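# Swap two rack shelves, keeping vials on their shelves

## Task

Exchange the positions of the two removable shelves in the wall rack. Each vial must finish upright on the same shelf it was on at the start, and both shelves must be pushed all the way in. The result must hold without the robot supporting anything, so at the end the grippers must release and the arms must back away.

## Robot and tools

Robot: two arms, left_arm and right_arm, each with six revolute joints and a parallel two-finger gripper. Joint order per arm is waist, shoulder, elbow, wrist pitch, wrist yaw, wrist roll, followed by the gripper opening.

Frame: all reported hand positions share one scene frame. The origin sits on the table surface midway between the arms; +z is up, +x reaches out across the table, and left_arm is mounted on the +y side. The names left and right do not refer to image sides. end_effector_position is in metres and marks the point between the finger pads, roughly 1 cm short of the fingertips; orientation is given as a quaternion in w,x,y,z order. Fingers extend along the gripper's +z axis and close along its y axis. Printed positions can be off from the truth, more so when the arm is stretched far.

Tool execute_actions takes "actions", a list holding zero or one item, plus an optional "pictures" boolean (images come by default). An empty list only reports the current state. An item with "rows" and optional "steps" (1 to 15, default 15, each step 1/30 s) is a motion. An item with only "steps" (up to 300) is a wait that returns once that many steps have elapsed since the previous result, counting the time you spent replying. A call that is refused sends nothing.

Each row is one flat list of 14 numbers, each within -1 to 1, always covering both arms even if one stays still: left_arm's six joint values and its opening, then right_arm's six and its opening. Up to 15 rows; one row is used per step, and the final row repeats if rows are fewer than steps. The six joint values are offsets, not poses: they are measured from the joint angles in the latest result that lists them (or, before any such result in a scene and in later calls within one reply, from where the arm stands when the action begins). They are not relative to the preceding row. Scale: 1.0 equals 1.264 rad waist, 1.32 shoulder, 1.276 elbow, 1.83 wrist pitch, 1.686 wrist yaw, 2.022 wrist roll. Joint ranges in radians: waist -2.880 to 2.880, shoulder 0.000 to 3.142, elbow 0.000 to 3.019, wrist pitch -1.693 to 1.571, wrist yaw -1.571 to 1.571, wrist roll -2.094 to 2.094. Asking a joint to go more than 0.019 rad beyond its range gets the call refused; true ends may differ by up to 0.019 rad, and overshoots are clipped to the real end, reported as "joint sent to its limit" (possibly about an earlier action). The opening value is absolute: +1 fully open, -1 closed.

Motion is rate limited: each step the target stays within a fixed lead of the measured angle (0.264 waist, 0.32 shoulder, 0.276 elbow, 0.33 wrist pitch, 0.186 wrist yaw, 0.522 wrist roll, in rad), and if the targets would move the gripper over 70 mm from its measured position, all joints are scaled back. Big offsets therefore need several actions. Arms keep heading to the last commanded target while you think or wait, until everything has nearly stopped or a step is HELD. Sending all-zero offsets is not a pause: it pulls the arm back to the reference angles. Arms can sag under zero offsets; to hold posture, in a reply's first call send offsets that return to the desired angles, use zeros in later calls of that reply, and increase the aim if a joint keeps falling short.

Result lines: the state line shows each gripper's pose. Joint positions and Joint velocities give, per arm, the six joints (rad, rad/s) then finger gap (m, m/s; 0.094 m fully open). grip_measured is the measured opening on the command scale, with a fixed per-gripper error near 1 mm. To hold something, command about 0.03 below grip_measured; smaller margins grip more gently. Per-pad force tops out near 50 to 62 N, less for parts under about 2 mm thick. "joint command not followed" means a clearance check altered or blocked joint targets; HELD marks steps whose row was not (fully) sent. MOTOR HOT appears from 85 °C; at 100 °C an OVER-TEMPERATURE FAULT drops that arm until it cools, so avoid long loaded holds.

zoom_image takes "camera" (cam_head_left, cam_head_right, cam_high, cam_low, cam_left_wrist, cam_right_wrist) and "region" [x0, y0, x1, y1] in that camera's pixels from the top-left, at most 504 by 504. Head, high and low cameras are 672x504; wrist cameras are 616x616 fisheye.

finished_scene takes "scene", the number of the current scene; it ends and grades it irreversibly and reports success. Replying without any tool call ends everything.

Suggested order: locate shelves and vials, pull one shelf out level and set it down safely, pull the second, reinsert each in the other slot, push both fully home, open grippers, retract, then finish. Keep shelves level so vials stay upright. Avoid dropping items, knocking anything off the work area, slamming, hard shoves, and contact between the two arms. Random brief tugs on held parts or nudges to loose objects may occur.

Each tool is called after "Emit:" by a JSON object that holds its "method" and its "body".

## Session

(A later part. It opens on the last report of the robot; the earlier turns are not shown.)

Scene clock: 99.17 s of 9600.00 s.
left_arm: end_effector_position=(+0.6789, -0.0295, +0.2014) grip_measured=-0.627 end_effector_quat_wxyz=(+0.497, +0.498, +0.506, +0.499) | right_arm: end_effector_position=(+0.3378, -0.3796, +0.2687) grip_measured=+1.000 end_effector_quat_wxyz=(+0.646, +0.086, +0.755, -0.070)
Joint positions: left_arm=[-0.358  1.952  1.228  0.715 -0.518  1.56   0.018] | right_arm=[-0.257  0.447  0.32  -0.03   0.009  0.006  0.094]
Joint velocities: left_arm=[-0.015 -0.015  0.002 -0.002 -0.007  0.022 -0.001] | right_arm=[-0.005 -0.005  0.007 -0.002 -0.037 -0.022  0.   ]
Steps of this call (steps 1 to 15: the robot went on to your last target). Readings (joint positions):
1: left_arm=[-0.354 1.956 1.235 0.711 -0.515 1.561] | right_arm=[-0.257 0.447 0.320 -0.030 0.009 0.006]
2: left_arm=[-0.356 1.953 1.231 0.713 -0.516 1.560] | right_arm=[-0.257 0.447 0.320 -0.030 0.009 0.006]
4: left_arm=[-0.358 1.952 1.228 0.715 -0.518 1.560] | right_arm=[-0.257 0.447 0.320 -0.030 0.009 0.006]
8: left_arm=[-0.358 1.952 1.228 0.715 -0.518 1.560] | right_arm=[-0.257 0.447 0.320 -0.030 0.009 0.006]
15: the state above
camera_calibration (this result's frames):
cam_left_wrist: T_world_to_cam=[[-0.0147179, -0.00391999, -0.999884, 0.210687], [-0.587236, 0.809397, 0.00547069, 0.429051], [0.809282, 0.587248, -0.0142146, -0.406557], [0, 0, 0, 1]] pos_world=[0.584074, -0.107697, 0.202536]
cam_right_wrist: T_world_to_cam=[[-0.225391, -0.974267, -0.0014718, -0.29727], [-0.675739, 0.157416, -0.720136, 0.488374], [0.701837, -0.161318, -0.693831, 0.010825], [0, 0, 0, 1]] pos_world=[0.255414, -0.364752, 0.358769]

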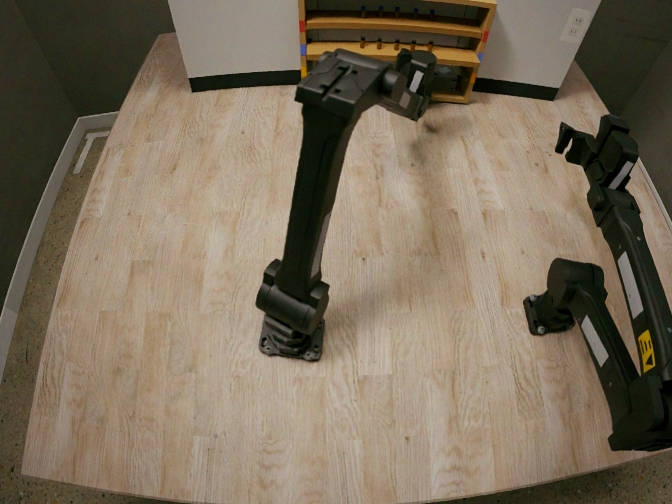

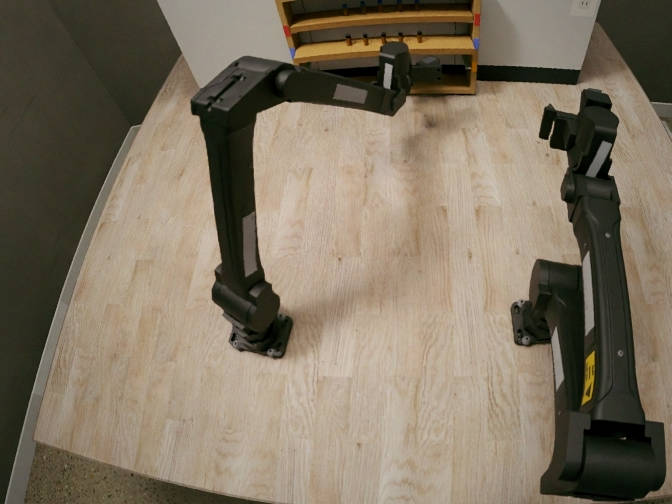

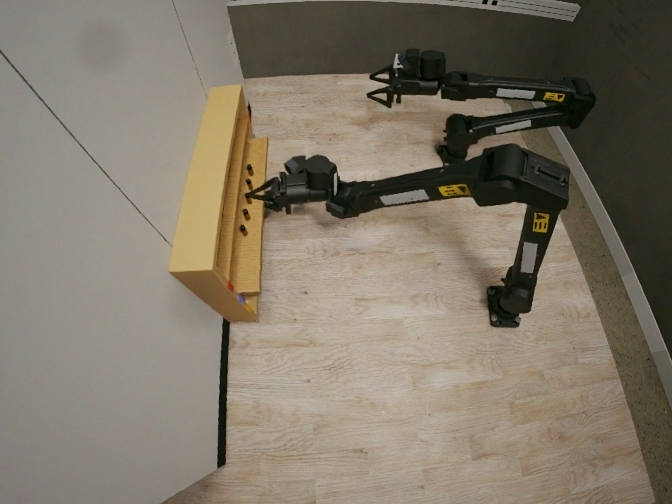

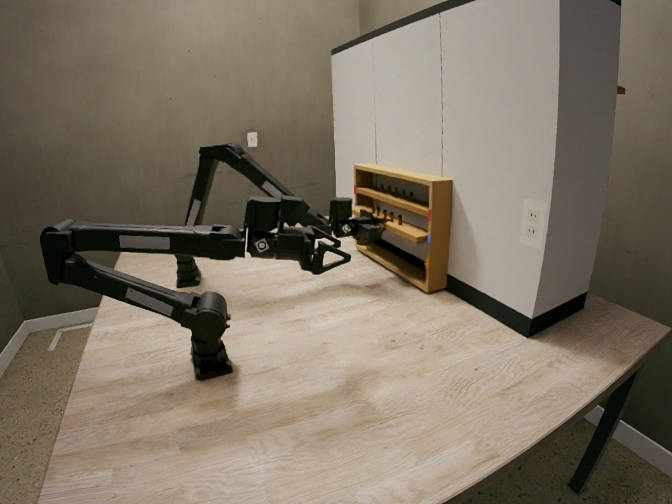

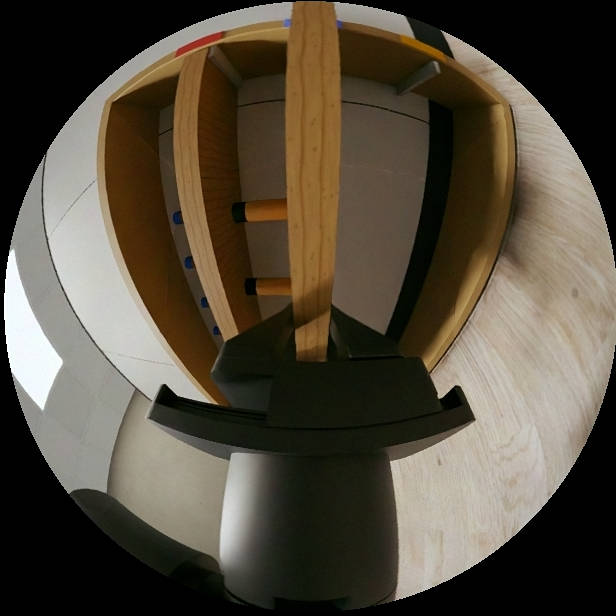

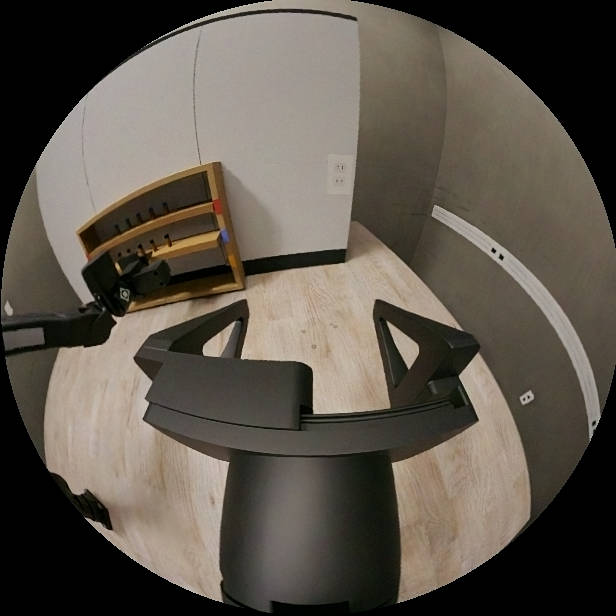

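Emit:
{"method": "execute_actions", "body": {"actions": [{"rows":[[-0.009,-0.024,0,0.002,-0.001,0,-0.66,0,0,0,0,0,0,1],[-0.011,-0.028,-0.005,0.004,-0.002,0,-0.66,0,0,0,0,0,0,1],[-0.013,-0.032,-0.013,0.007,-0.004,0,-0.66,0,0,0,0,0,0,1],[-0.016,-0.037,-0.022,0.01,-0.006,0,-0.66,0,0,0,0,0,0,1],[-0.019,-0.043,-0.032,0.014,-0.008,0,-0.66,0,0,0,0,0,0,1],[-0.022,-0.049,-0.043,0.017,-0.01,0,-0.66,0,0,0,0,0,0,1],[-0.026,-0.055,-0.055,0.021,-0.012,0,-0.66,0,0,0,0,0,0,1],[-0.029,-0.062,-0.067,0.025,-0.014,0,-0.66,0,0,0,0,0,0,1],[-0.033,-0.068,-0.079,0.029,-0.016,0,-0.66,0,0,0,0,0,0,1],[-0.036,-0.075,-0.091,0.033,-0.019,0,-0.66,0,0,0,0,0,0,1],[-0.039,-0.081,-0.102,0.037,-0.021,0,-0.66,0,0,0,0,0,0,1],[-0.042,-0.087,-0.112,0.04,-0.023,0,-0.66,0,0,0,0,0,0,1],[-0.045,-0.092,-0.121,0.043,-0.025,0,-0.66,0,0,0,0,0,0,1],[-0.047,-0.096,-0.128,0.046,-0.026,0,-0.66,0,0,0,0,0,0,1],[-0.049,-0.099,-0.133,0.048,-0.027,0,-0.66,0,0,0,0,0,0,1]]}], "pictures": false}}

Emit:
{"method": "execute_actions", "body": {"actions": [{"steps":15}]}}

Scene clock: 104.43 s of 9600.00 s.
left_arm: end_effector_position=(+0.6216, -0.0289, +0.1824) grip_measured=-0.627 end_effector_quat_wxyz=(+0.484, +0.515, +0.508, +0.492) | right_arm: end_effector_position=(+0.3378, -0.3796, +0.2687) grip_measured=+1.000 end_effector_quat_wxyz=(+0.646, +0.086, +0.755, -0.070)
Joint positions: left_arm=[-0.406  1.872  1.06   0.757 -0.557  1.557  0.018] | right_arm=[-0.257  0.447  0.32  -0.03   0.009  0.006  0.094]
Joint velocities: left_arm=[-0.151 -0.015 -0.383  0.051  0.007  0.022 -0.   ] | right_arm=[-0.015 -0.005 -0.002 -0.017 -0.051 -0.022  0.   ]
Steps of this call (steps 1 to 15: the robot went on to your last target; steps 16 to 90: nothing new was sent; then 1.77 s passed at rest; steps 91 to 105: all 15 steps of this action). Readings (joint positions):
91: left_arm=[-0.358 1.952 1.228 0.715 -0.518 1.560] | right_arm=[-0.257 0.447 0.320 -0.030 0.009 0.006]
92: left_arm=[-0.358 1.952 1.227 0.715 -0.518 1.560] | right_arm=[-0.257 0.447 0.320 -0.030 0.009 0.006]
94: left_arm=[-0.358 1.949 1.222 0.715 -0.519 1.560] | right_arm=[-0.257 0.447 0.320 -0.030 0.009 0.006]
98: left_arm=[-0.368 1.921 1.176 0.731 -0.528 1.559] | right_arm=[-0.257 0.447 0.320 -0.030 0.009 0.006]
105: the state above

Scene clock: 104.93 s of 9600.00 s.
left_arm: end_effector_position=(+0.6114, -0.0311, +0.1696) grip_measured=-0.627 end_effector_quat_wxyz=(+0.477, +0.526, +0.507, +0.488) | right_arm: end_effector_position=(+0.3378, -0.3796, +0.2687) grip_measured=+1.000 end_effector_quat_wxyz=(+0.646, +0.086, +0.755, -0.070)
Joint positions: left_arm=[-0.417  1.873  1.032  0.761 -0.559  1.557  0.018] | right_arm=[-0.257  0.447  0.32  -0.03   0.009  0.006  0.094]
Joint velocities: left_arm=[ 0.015  0.005 -0.002  0.002  0.007 -0.007 -0.   ] | right_arm=[ 0.005 -0.005  0.012 -0.017  0.051 -0.081  0.   ]
Steps of this call (steps 1 to 15: the robot went on to your last target). Readings (joint positions):
1: left_arm=[-0.410 1.872 1.049 0.758 -0.558 1.557] | right_arm=[-0.257 0.447 0.320 -0.030 0.009 0.006]
2: left_arm=[-0.414 1.873 1.041 0.758 -0.558 1.557] | right_arm=[-0.257 0.447 0.320 -0.030 0.009 0.006]
4: left_arm=[-0.417 1.873 1.032 0.758 -0.558 1.557] | right_arm=[-0.257 0.447 0.320 -0.030 0.009 0.006]
8: left_arm=[-0.417 1.873 1.032 0.761 -0.559 1.557] | right_arm=[-0.257 0.447 0.320 -0.030 0.009 0.006]
15: the state above
camera_calibration (this result's frames):
cam_left_wrist: T_world_to_cam=[[-0.0740754, 0.031476, -0.996756, 0.214718], [-0.569899, 0.818879, 0.0682118, 0.369998], [0.818369, 0.573103, -0.0427206, -0.352659], [0, 0, 0, 1]] pos_world=[0.515373, -0.107632, 0.173717]
cam_right_wrist: T_world_to_cam=[[-0.225391, -0.974267, -0.0014718, -0.29727], [-0.675739, 0.157416, -0.720136, 0.488374], [0.701837, -0.161318, -0.693831, 0.010825], [0, 0, 0, 1]] pos_world=[0.255414, -0.364752, 0.358769]

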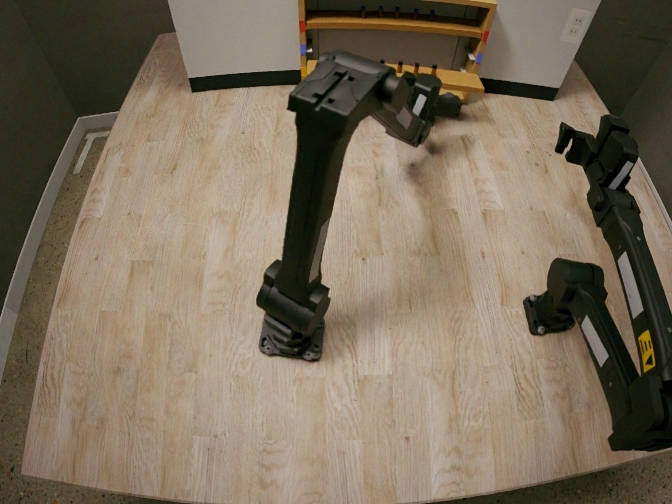

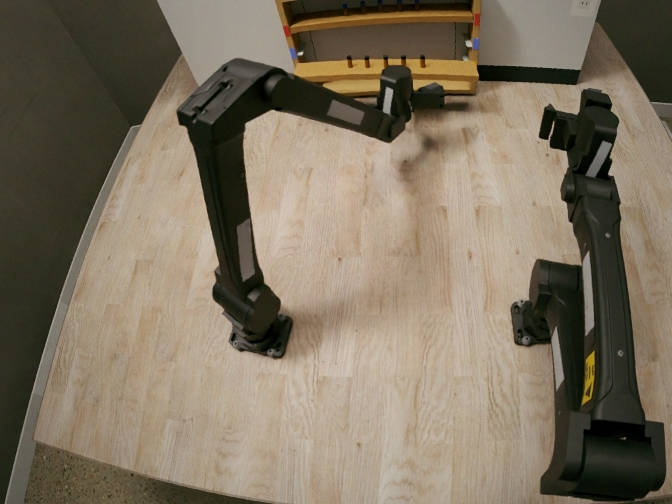

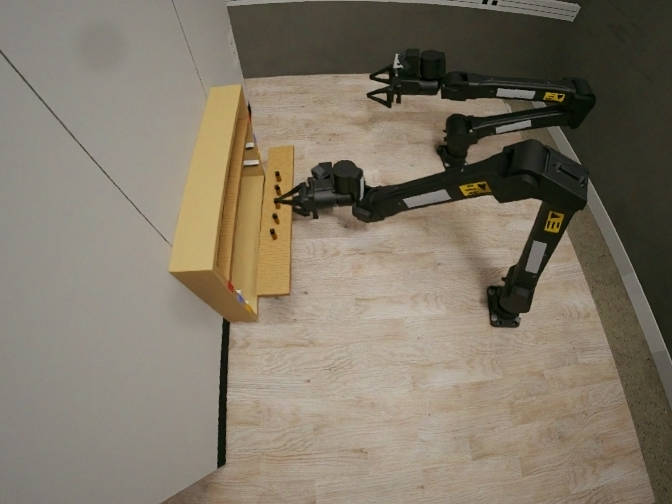

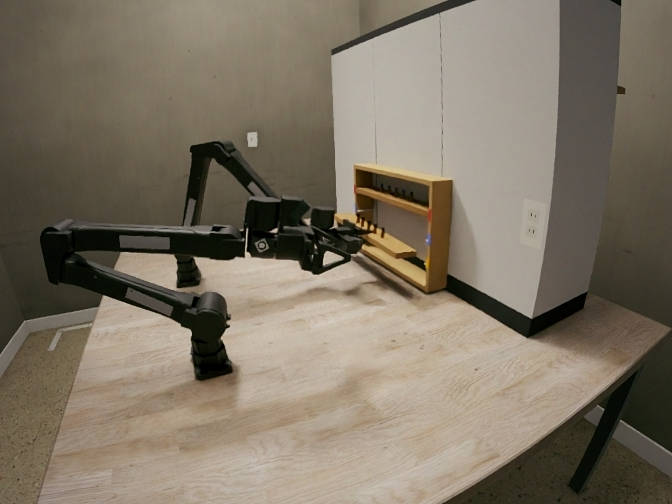

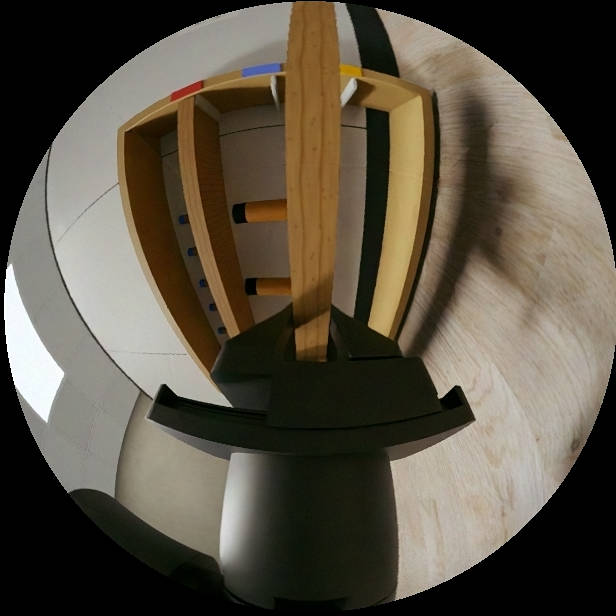

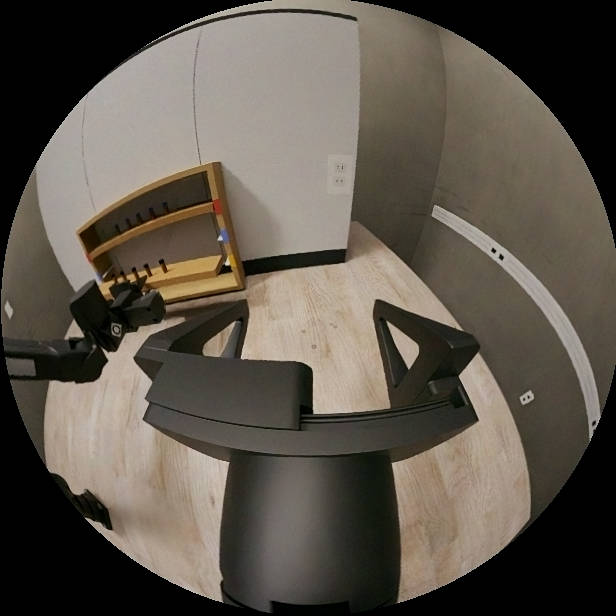

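Emit:
{"method": "execute_actions", "body": {"actions": [{"rows":[[0,-0.02,0.025,0.03,0,0,-0.66,0,0,0,0,0,0,1],[0,-0.02,0.025,0.038,0,0,-0.66,0,0,0,0,0,0,1],[0,-0.02,0.025,0.046,0,0,-0.66,0,0,0,0,0,0,1],[0,-0.02,0.025,0.054,0,0,-0.66,0,0,0,0,0,0,1],[0,-0.015,0.025,0.062,0,0,-0.66,0,0,0,0,0,0,1],[0,-0.008,0.025,0.07,0,0,-0.66,0,0,0,0,0,0,1],[0,0,0.025,0.078,0,0,-0.66,0,0,0,0,0,0,1],[0,0.009,0.025,0.086,0,0,-0.66,0,0,0,0,0,0,1],[0,0.018,0.02,0.094,0,0,-0.66,0,0,0,0,0,0,1],[0,0.028,0.02,0.102,0,0,-0.66,0,0,0,0,0,0,1],[0,0.038,0.02,0.11,0,0,-0.66,0,0,0,0,0,0,1],[0,0.047,0.02,0.118,0,0,-0.66,0,0,0,0,0,0,1],[0,0.055,0.02,0.125,0,0,-0.66,0,0,0,0,0,0,1],[0,0.061,0.02,0.131,0,0,-0.66,0,0,0,0,0,0,1],[0,0.065,0.02,0.135,0,0,-0.66,0,0,0,0,0,0,1]]}], "pictures": false}}

Emit:
{"method": "execute_actions", "body": {"actions": [{"steps":15}]}}

Scene clock: 110.93 s of 9600.00 s.
left_arm: end_effector_position=(+0.6148, -0.0332, +0.1532) grip_measured=-0.627 end_effector_quat_wxyz=(+0.513, +0.491, +0.500, +0.496) | right_arm: end_effector_position=(+0.3378, -0.3796, +0.2687) grip_measured=+1.000 end_effector_quat_wxyz=(+0.646, +0.086, +0.755, -0.070)
Joint positions: left_arm=[-0.417  1.961  1.032  0.95  -0.559  1.556  0.018] | right_arm=[-0.257  0.447  0.32  -0.03   0.009  0.006  0.094]
Joint velocities: left_arm=[-0.005  0.415 -0.007  0.266 -0.11   0.066 -0.001] | right_arm=[ 0.005 -0.005  0.022  0.002 -0.007 -0.051  0.   ]
Steps of this call (steps 1 to 15: the robot went on to your last target; steps 16 to 90: nothing new was sent; then 2.50 s passed at rest; steps 91 to 105: all 15 steps of this action). Readings (joint positions):
91: left_arm=[-0.417 1.873 1.032 0.763 -0.559 1.557] | right_arm=[-0.257 0.447 0.320 -0.030 0.009 0.006]
92: left_arm=[-0.417 1.873 1.032 0.769 -0.559 1.557] | right_arm=[-0.257 0.447 0.320 -0.030 0.009 0.006]
94: left_arm=[-0.417 1.876 1.032 0.790 -0.559 1.557] | right_arm=[-0.257 0.447 0.320 -0.030 0.009 0.006]
98: left_arm=[-0.417 1.886 1.032 0.850 -0.559 1.557] | right_arm=[-0.257 0.447 0.320 -0.030 0.009 0.006]
105: the state above

Scene clock: 111.43 s of 9600.00 s.
left_arm: end_effector_position=(+0.6151, -0.0334, +0.1224) grip_measured=-0.627 end_effector_quat_wxyz=(+0.500, +0.504, +0.503, +0.493) | right_arm: end_effector_position=(+0.3378, -0.3796, +0.2687) grip_measured=+1.000 end_effector_quat_wxyz=(+0.646, +0.086, +0.755, -0.070)
Joint positions: left_arm=[-0.417  2.013  1.032  0.966 -0.559  1.556  0.018] | right_arm=[-0.257  0.447  0.32  -0.03   0.009  0.006  0.094]
Joint velocities: left_arm=[-0.005 -0.005  0.002  0.002  0.081 -0.007 -0.   ] | right_arm=[-0.015 -0.015  0.007 -0.002 -0.051 -0.051  0.   ]
Steps of this call (steps 1 to 15: the robot went on to your last target). Readings (joint positions):
1: left_arm=[-0.417 1.974 1.032 0.957 -0.559 1.556] | right_arm=[-0.257 0.447 0.320 -0.030 0.009 0.006]
2: left_arm=[-0.417 1.987 1.032 0.959 -0.559 1.556] | right_arm=[-0.257 0.447 0.320 -0.030 0.009 0.006]
4: left_arm=[-0.417 2.005 1.032 0.959 -0.559 1.556] | right_arm=[-0.257 0.447 0.320 -0.030 0.009 0.006]
8: left_arm=[-0.417 2.014 1.032 0.960 -0.559 1.556] | right_arm=[-0.257 0.447 0.320 -0.030 0.009 0.006]
15: the state above
camera_calibration (this result's frames):
cam_left_wrist: T_world_to_cam=[[-0.0200937, -0.0036558, -0.999791, 0.134071], [-0.571998, 0.820211, 0.0084968, 0.385878], [0.820009, 0.57205, -0.0185722, -0.360343], [0, 0, 0, 1]] pos_world=[0.5189, -0.109877, 0.124072]
cam_right_wrist: T_world_to_cam=[[-0.225391, -0.974267, -0.0014718, -0.29727], [-0.675739, 0.157416, -0.720136, 0.488374], [0.701837, -0.161318, -0.693831, 0.010825], [0, 0, 0, 1]] pos_world=[0.255414, -0.364752, 0.358769]

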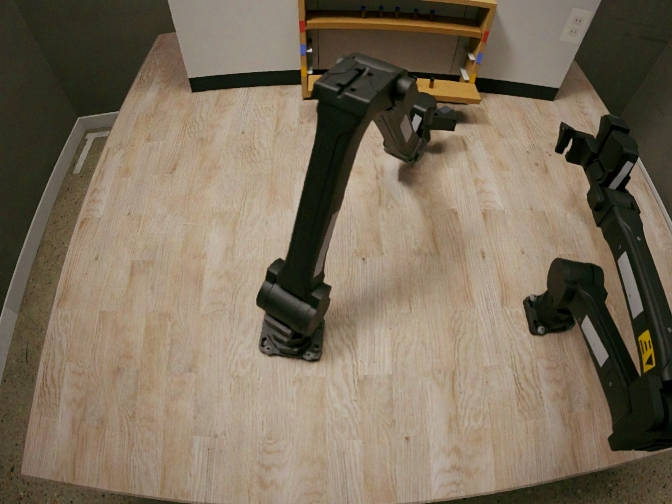

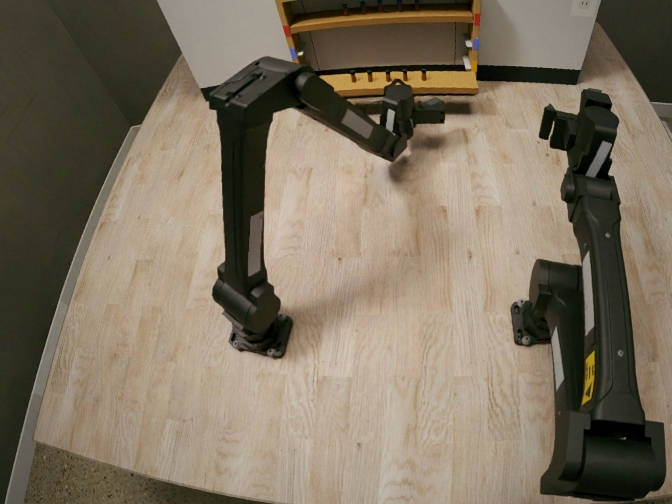

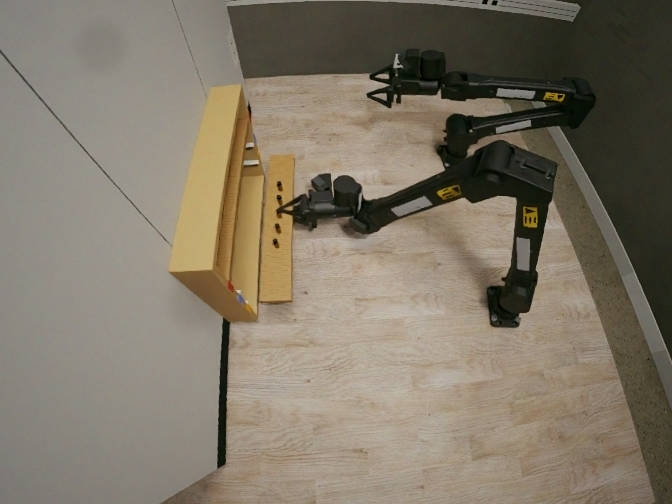

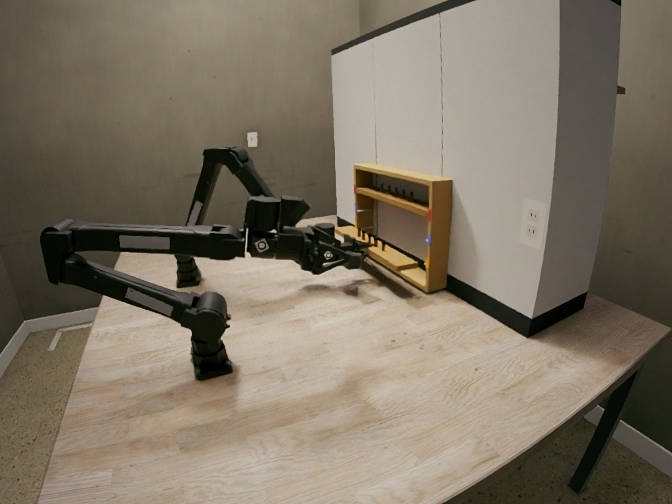

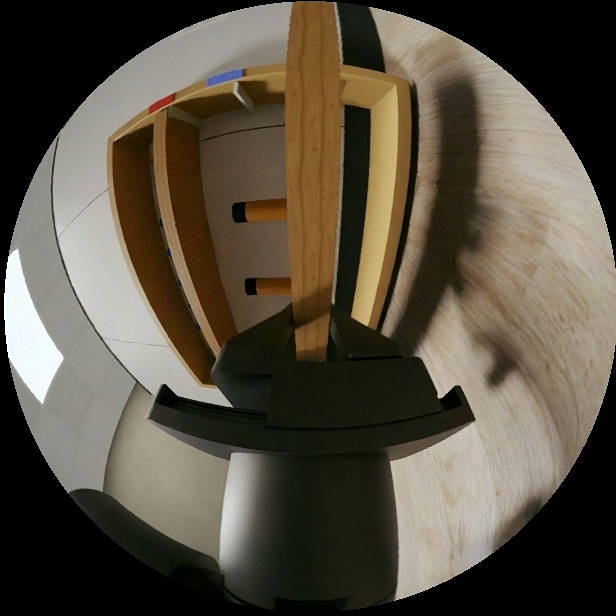

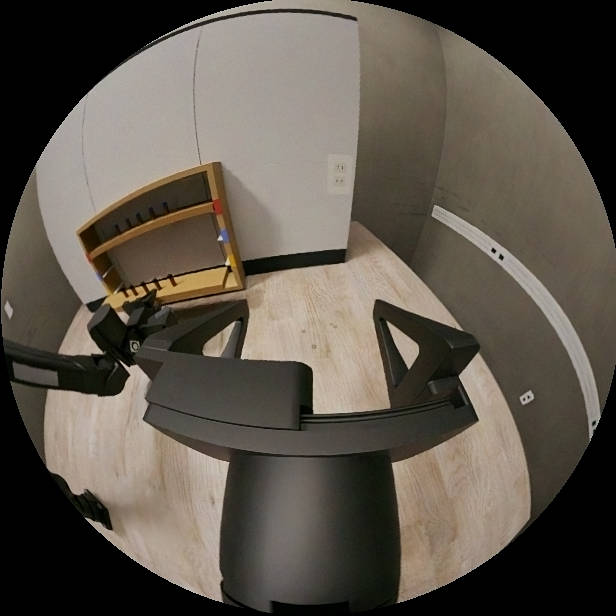

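Emit:
{"method": "execute_actions", "body": {"actions": [{"rows":[[0.008,-0.041,0.035,0.02,0,0,-0.66,0,0,0,0,0,0,1],[0.01,-0.041,0.042,0.02,0.001,0,-0.66,0,0,0,0,0,0,1],[0.012,-0.041,0.05,0.02,0.002,0,-0.66,0,0,0,0,0,0,1],[0.014,-0.041,0.056,0.018,0.003,0,-0.66,0,0,0,0,0,0,1],[0.016,-0.041,0.062,0.015,0.004,0,-0.66,0,0,0,0,0,0,1],[0.018,-0.041,0.068,0.012,0.005,0,-0.66,0,0,0,0,0,0,1],[0.02,-0.041,0.074,0.009,0.006,0,-0.66,0,0,0,0,0,0,1],[0.022,-0.041,0.08,0.006,0.007,0,-0.66,0,0,0,0,0,0,1],[0.024,-0.041,0.086,0.003,0.008,0,-0.66,0,0,0,0,0,0,1],[0.026,-0.041,0.091,0,0.009,0,-0.66,0,0,0,0,0,0,1],[0.028,-0.041,0.096,-0.003,0.01,0,-0.66,0,0,0,0,0,0,1],[0.03,-0.041,0.1,-0.005,0.011,0,-0.66,0,0,0,0,0,0,1]]}], "pictures": false}}

Emit:
{"method": "execute_actions", "body": {"actions": [{"steps":10}]}}

Scene clock: 120.07 s of 9600.00 s.
left_arm: end_effector_position=(+0.6366, -0.0286, +0.1408) grip_measured=-0.627 end_effector_quat_wxyz=(+0.508, +0.491, +0.503, +0.498) | right_arm: end_effector_position=(+0.3378, -0.3796, +0.2687) grip_measured=+1.000 end_effector_quat_wxyz=(+0.646, +0.086, +0.755, -0.070)
Joint positions: left_arm=[-0.392  2.013  1.085  0.943 -0.544  1.556  0.018] | right_arm=[-0.257  0.447  0.32  -0.03   0.009  0.006  0.094]
Joint velocities: left_arm=[ 0.054  0.015  0.129 -0.007 -0.022  0.022 -0.002] | right_arm=[-0.005 -0.015  0.002 -0.017  0.022  0.037  0.   ]
Steps of this call (steps 1 to 15: the robot went on to your last target; steps 16 to 90: nothing new was sent; then 5.13 s passed at rest; steps 91 to 105: all 15 steps of this action). Readings (joint positions):
91: left_arm=[-0.417 2.013 1.032 0.966 -0.559 1.556] | right_arm=[-0.257 0.447 0.320 -0.030 0.009 0.006]
92: left_arm=[-0.417 2.013 1.032 0.966 -0.559 1.556] | right_arm=[-0.257 0.447 0.320 -0.030 0.009 0.006]
94: left_arm=[-0.416 2.013 1.032 0.966 -0.558 1.556] | right_arm=[-0.257 0.447 0.320 -0.030 0.009 0.006]
98: left_arm=[-0.410 2.013 1.041 0.964 -0.552 1.556] | right_arm=[-0.257 0.447 0.320 -0.030 0.009 0.006]
105: the state above

Scene clock: 120.40 s of 9600.00 s.
left_arm: end_effector_position=(+0.6405, -0.0267, +0.1447) grip_measured=-0.627 end_effector_quat_wxyz=(+0.509, +0.487, +0.503, +0.500) | right_arm: end_effector_position=(+0.3378, -0.3796, +0.2687) grip_measured=+1.000 end_effector_quat_wxyz=(+0.646, +0.086, +0.755, -0.070)
Joint positions: left_arm=[-0.386  2.013  1.095  0.941 -0.544  1.556  0.018] | right_arm=[-0.257  0.447  0.32  -0.03   0.009  0.006  0.094]
Joint velocities: left_arm=[-0.015 -0.005 -0.027  0.002  0.022 -0.007  0.001] | right_arm=[-0.005  0.005  0.012 -0.012 -0.022  0.022  0.   ]
Steps of this call (steps 1 to 10: the robot went on to your last target). Readings (joint positions):
1: left_arm=[-0.389 2.013 1.089 0.943 -0.544 1.556] | right_arm=[-0.257 0.447 0.320 -0.030 0.009 0.006]
2: left_arm=[-0.388 2.013 1.092 0.943 -0.544 1.556] | right_arm=[-0.257 0.447 0.320 -0.030 0.009 0.006]
4: left_arm=[-0.386 2.013 1.095 0.943 -0.544 1.556] | right_arm=[-0.257 0.447 0.320 -0.030 0.009 0.006]
8: left_arm=[-0.386 2.013 1.095 0.941 -0.544 1.556] | right_arm=[-0.257 0.447 0.320 -0.030 0.009 0.006]
10: the state above
camera_calibration (this result's frames):
cam_left_wrist: T_world_to_cam=[[0.0123066, -0.0234585, -0.999649, 0.135607], [-0.584468, 0.810993, -0.0262267, 0.407498], [0.811324, 0.584585, -0.00373019, -0.380854], [0, 0, 0, 1]] pos_world=[0.545496, -0.104655, 0.144826]
cam_right_wrist: T_world_to_cam=[[-0.225391, -0.974267, -0.0014718, -0.29727], [-0.675739, 0.157416, -0.720136, 0.488374], [0.701837, -0.161318, -0.693831, 0.010825], [0, 0, 0, 1]] pos_world=[0.255414, -0.364752, 0.358769]

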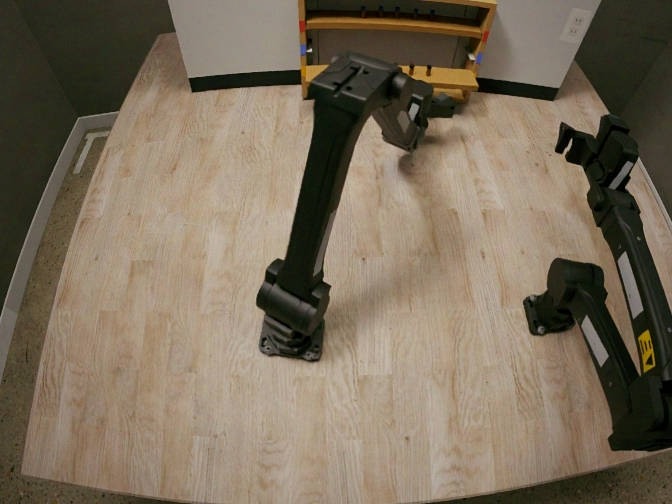

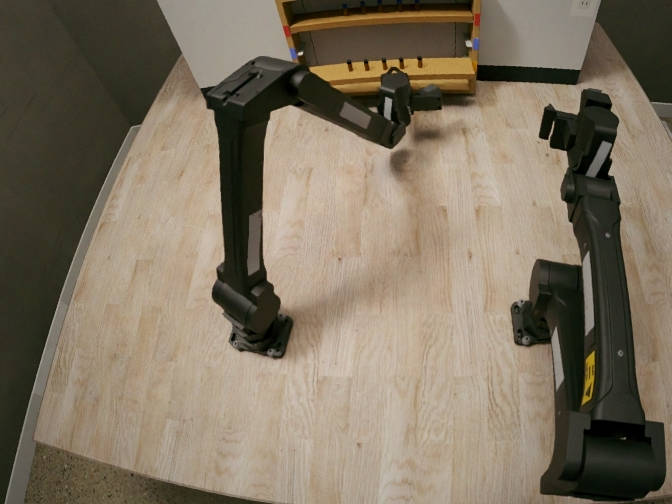

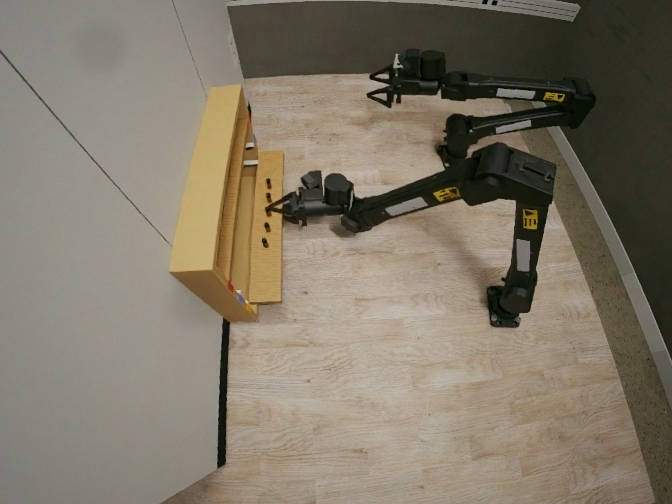

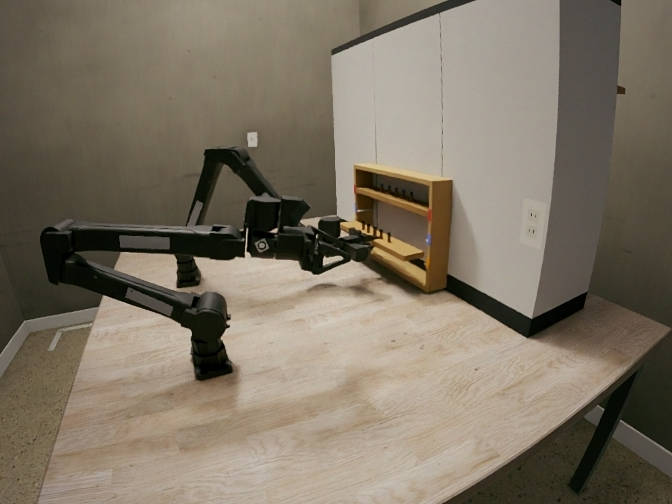

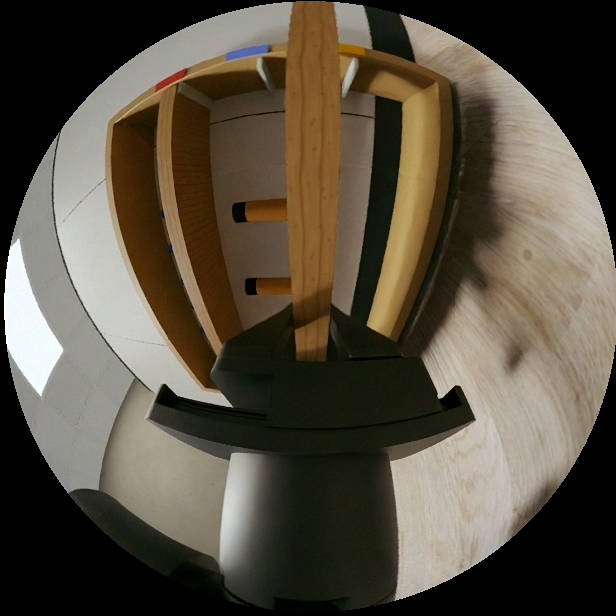

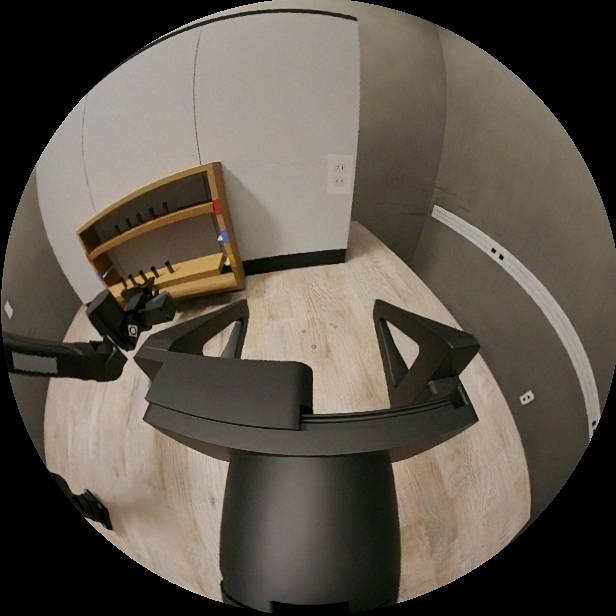

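Emit:
{"method": "execute_actions", "body": {"actions": [{"rows":[[0.003,-0.04,0.052,0.006,0.003,0,-0.66,0,0,0,0,0,0,1],[0.004,-0.038,0.056,0.003,0.004,0,-0.66,0,0,0,0,0,0,1],[0.005,-0.036,0.061,0,0.005,0,-0.66,0,0,0,0,0,0,1],[0.007,-0.033,0.067,-0.003,0.006,0,-0.66,0,0,0,0,0,0,1],[0.009,-0.03,0.074,-0.006,0.008,0,-0.66,0,0,0,0,0,0,1],[0.011,-0.026,0.081,-0.009,0.009,0,-0.66,0,0,0,0,0,0,1],[0.013,-0.023,0.089,-0.012,0.011,0,-0.66,0,0,0,0,0,0,1],[0.015,-0.019,0.096,-0.015,0.013,0,-0.66,0,0,0,0,0,0,1],[0.018,-0.016,0.104,-0.018,0.014,0,-0.66,0,0,0,0,0,0,1],[0.02,-0.012,0.111,-0.021,0.016,0,-0.66,0,0,0,0,0,0,1],[0.022,-0.009,0.119,-0.024,0.018,0,-0.66,0,0,0,0,0,0,1],[0.024,-0.006,0.126,-0.027,0.019,0,-0.66,0,0,0,0,0,0,1],[0.026,-0.003,0.133,-0.03,0.021,0,-0.66,0,0,0,0,0,0,1],[0.028,0,0.139,-0.033,0.022,0,-0.66,0,0,0,0,0,0,1],[0.029,0.002,0.143,-0.035,0.023,0,-0.66,0,0,0,0,0,0,1]]}], "pictures": false}}

Emit:
{"method": "execute_actions", "body": {"actions": [{"steps":12}]}}

Scene clock: 127.77 s of 9600.00 s.
left_arm: end_effector_position=(+0.6671, -0.0408, +0.1555) grip_measured=-0.627 end_effector_quat_wxyz=(+0.516, +0.495, +0.496, +0.492) | right_arm: end_effector_position=(+0.3378, -0.3796, +0.2687) grip_measured=+1.000 end_effector_quat_wxyz=(+0.646, +0.086, +0.755, -0.070)
Joint positions: left_arm=[-0.376  2.037  1.186  0.871 -0.501  1.556  0.018] | right_arm=[-0.257  0.447  0.32  -0.03   0.009  0.006  0.094]
Joint velocities: left_arm=[ 0.044  0.103  0.208 -0.144  0.081 -0.007  0.001] | right_arm=[ 0.005 -0.005  0.007  0.012 -0.051 -0.051  0.   ]
Steps of this call (steps 1 to 15: the robot went on to your last target; steps 16 to 90: nothing new was sent; then 3.87 s passed at rest; steps 91 to 105: all 15 steps of this action). Readings (joint positions):
91: left_arm=[-0.386 2.013 1.095 0.940 -0.543 1.556] | right_arm=[-0.257 0.447 0.320 -0.030 0.009 0.006]
92: left_arm=[-0.386 2.013 1.095 0.938 -0.542 1.556] | right_arm=[-0.257 0.447 0.320 -0.030 0.009 0.006]
94: left_arm=[-0.386 2.013 1.097 0.929 -0.539 1.556] | right_arm=[-0.257 0.447 0.320 -0.030 0.009 0.006]
98: left_arm=[-0.385 2.016 1.120 0.906 -0.529 1.556] | right_arm=[-0.257 0.447 0.320 -0.030 0.009 0.006]
105: the state above

Scene clock: 128.17 s of 9600.00 s.
left_arm: end_effector_position=(+0.6721, -0.0397, +0.1532) grip_measured=-0.627 end_effector_quat_wxyz=(+0.515, +0.496, +0.498, +0.491) | right_arm: end_effector_position=(+0.3378, -0.3796, +0.2687) grip_measured=+1.000 end_effector_quat_wxyz=(+0.646, +0.086, +0.755, -0.070)
Joint positions: left_arm=[-0.37   2.046  1.199  0.863 -0.498  1.553  0.018] | right_arm=[-0.257  0.447  0.32  -0.03   0.009  0.006  0.094]
Joint velocities: left_arm=[-0.005  0.005 -0.017 -0.007 -0.022  0.022  0.   ] | right_arm=[-0.005 -0.015  0.002 -0.022 -0.051 -0.066  0.   ]
Steps of this call (steps 1 to 12: the robot went on to your last target). Readings (joint positions):
1: left_arm=[-0.374 2.040 1.192 0.867 -0.500 1.556] | right_arm=[-0.257 0.447 0.320 -0.030 0.009 0.006]
2: left_arm=[-0.373 2.042 1.197 0.865 -0.499 1.556] | right_arm=[-0.257 0.447 0.320 -0.030 0.009 0.006]
4: left_arm=[-0.371 2.045 1.199 0.864 -0.498 1.555] | right_arm=[-0.257 0.447 0.320 -0.030 0.009 0.006]
8: left_arm=[-0.370 2.046 1.199 0.863 -0.498 1.553] | right_arm=[-0.257 0.447 0.320 -0.030 0.009 0.006]
12: the state above
camera_calibration (this result's frames):
cam_left_wrist: T_world_to_cam=[[0.00641948, -0.0235434, -0.999702, 0.147386], [-0.56048, 0.827846, -0.0230952, 0.420799], [0.828143, 0.560461, -0.00788128, -0.410503], [0, 0, 0, 1]] pos_world=[0.574859, -0.114816, 0.153825]
cam_right_wrist: T_world_to_cam=[[-0.225391, -0.974267, -0.0014718, -0.29727], [-0.675739, 0.157416, -0.720136, 0.488374], [0.701837, -0.161318, -0.693831, 0.010825], [0, 0, 0, 1]] pos_world=[0.255414, -0.364752, 0.358769]

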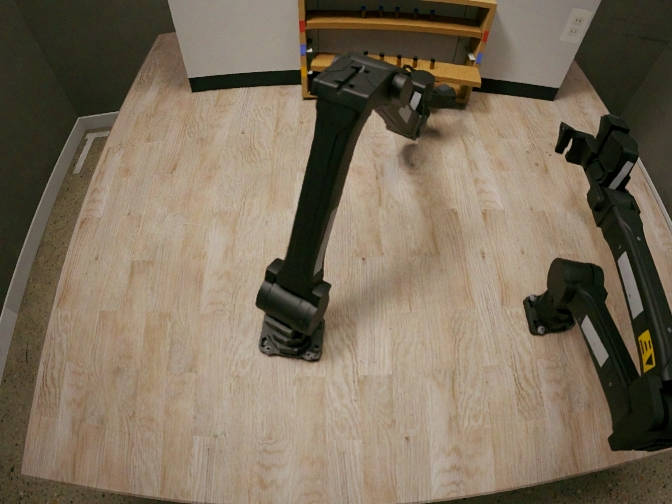

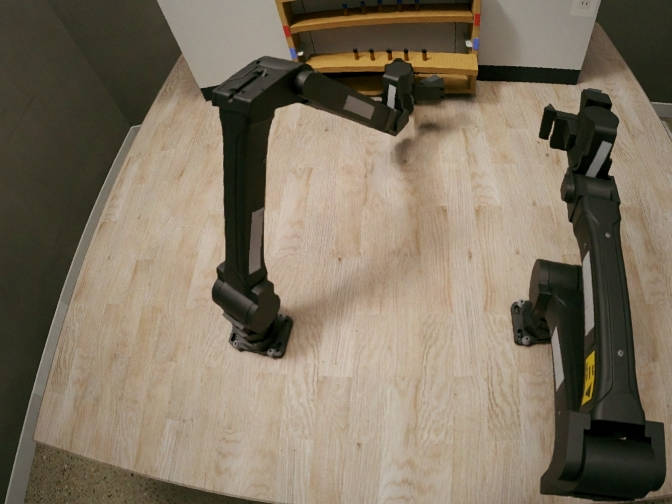

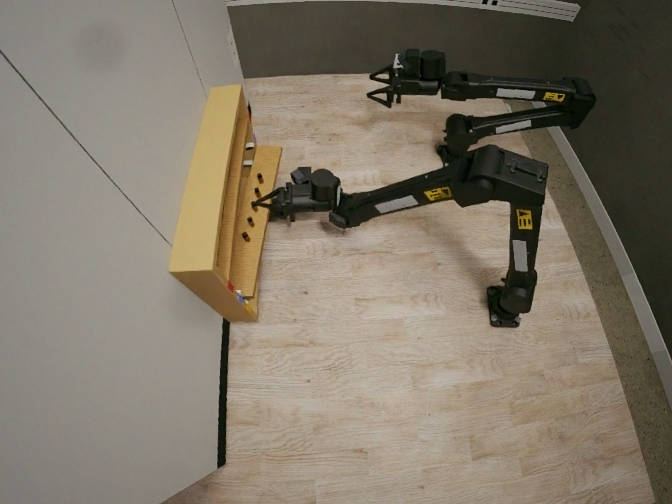

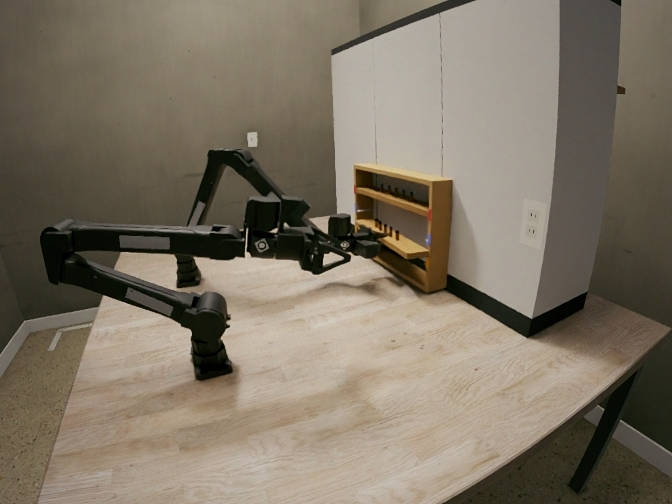

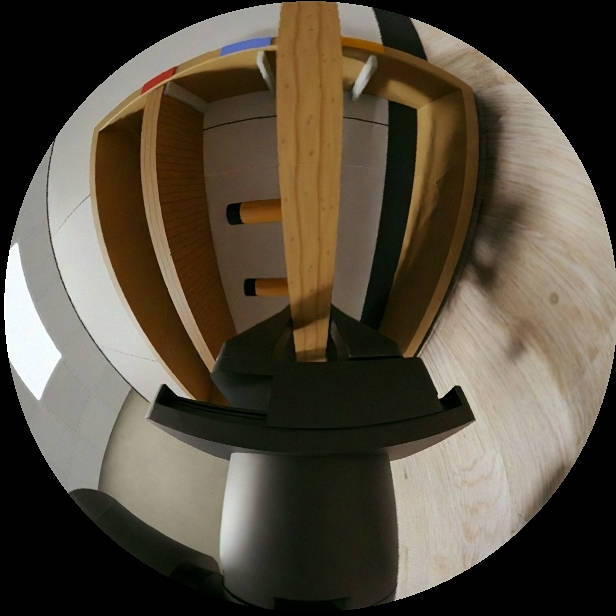

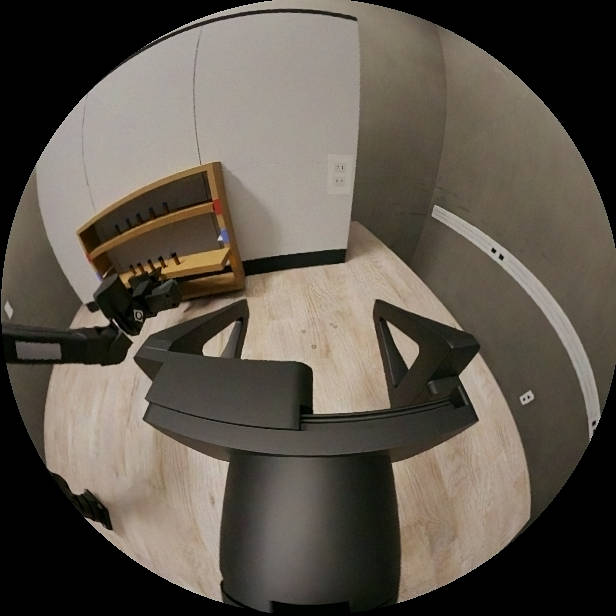

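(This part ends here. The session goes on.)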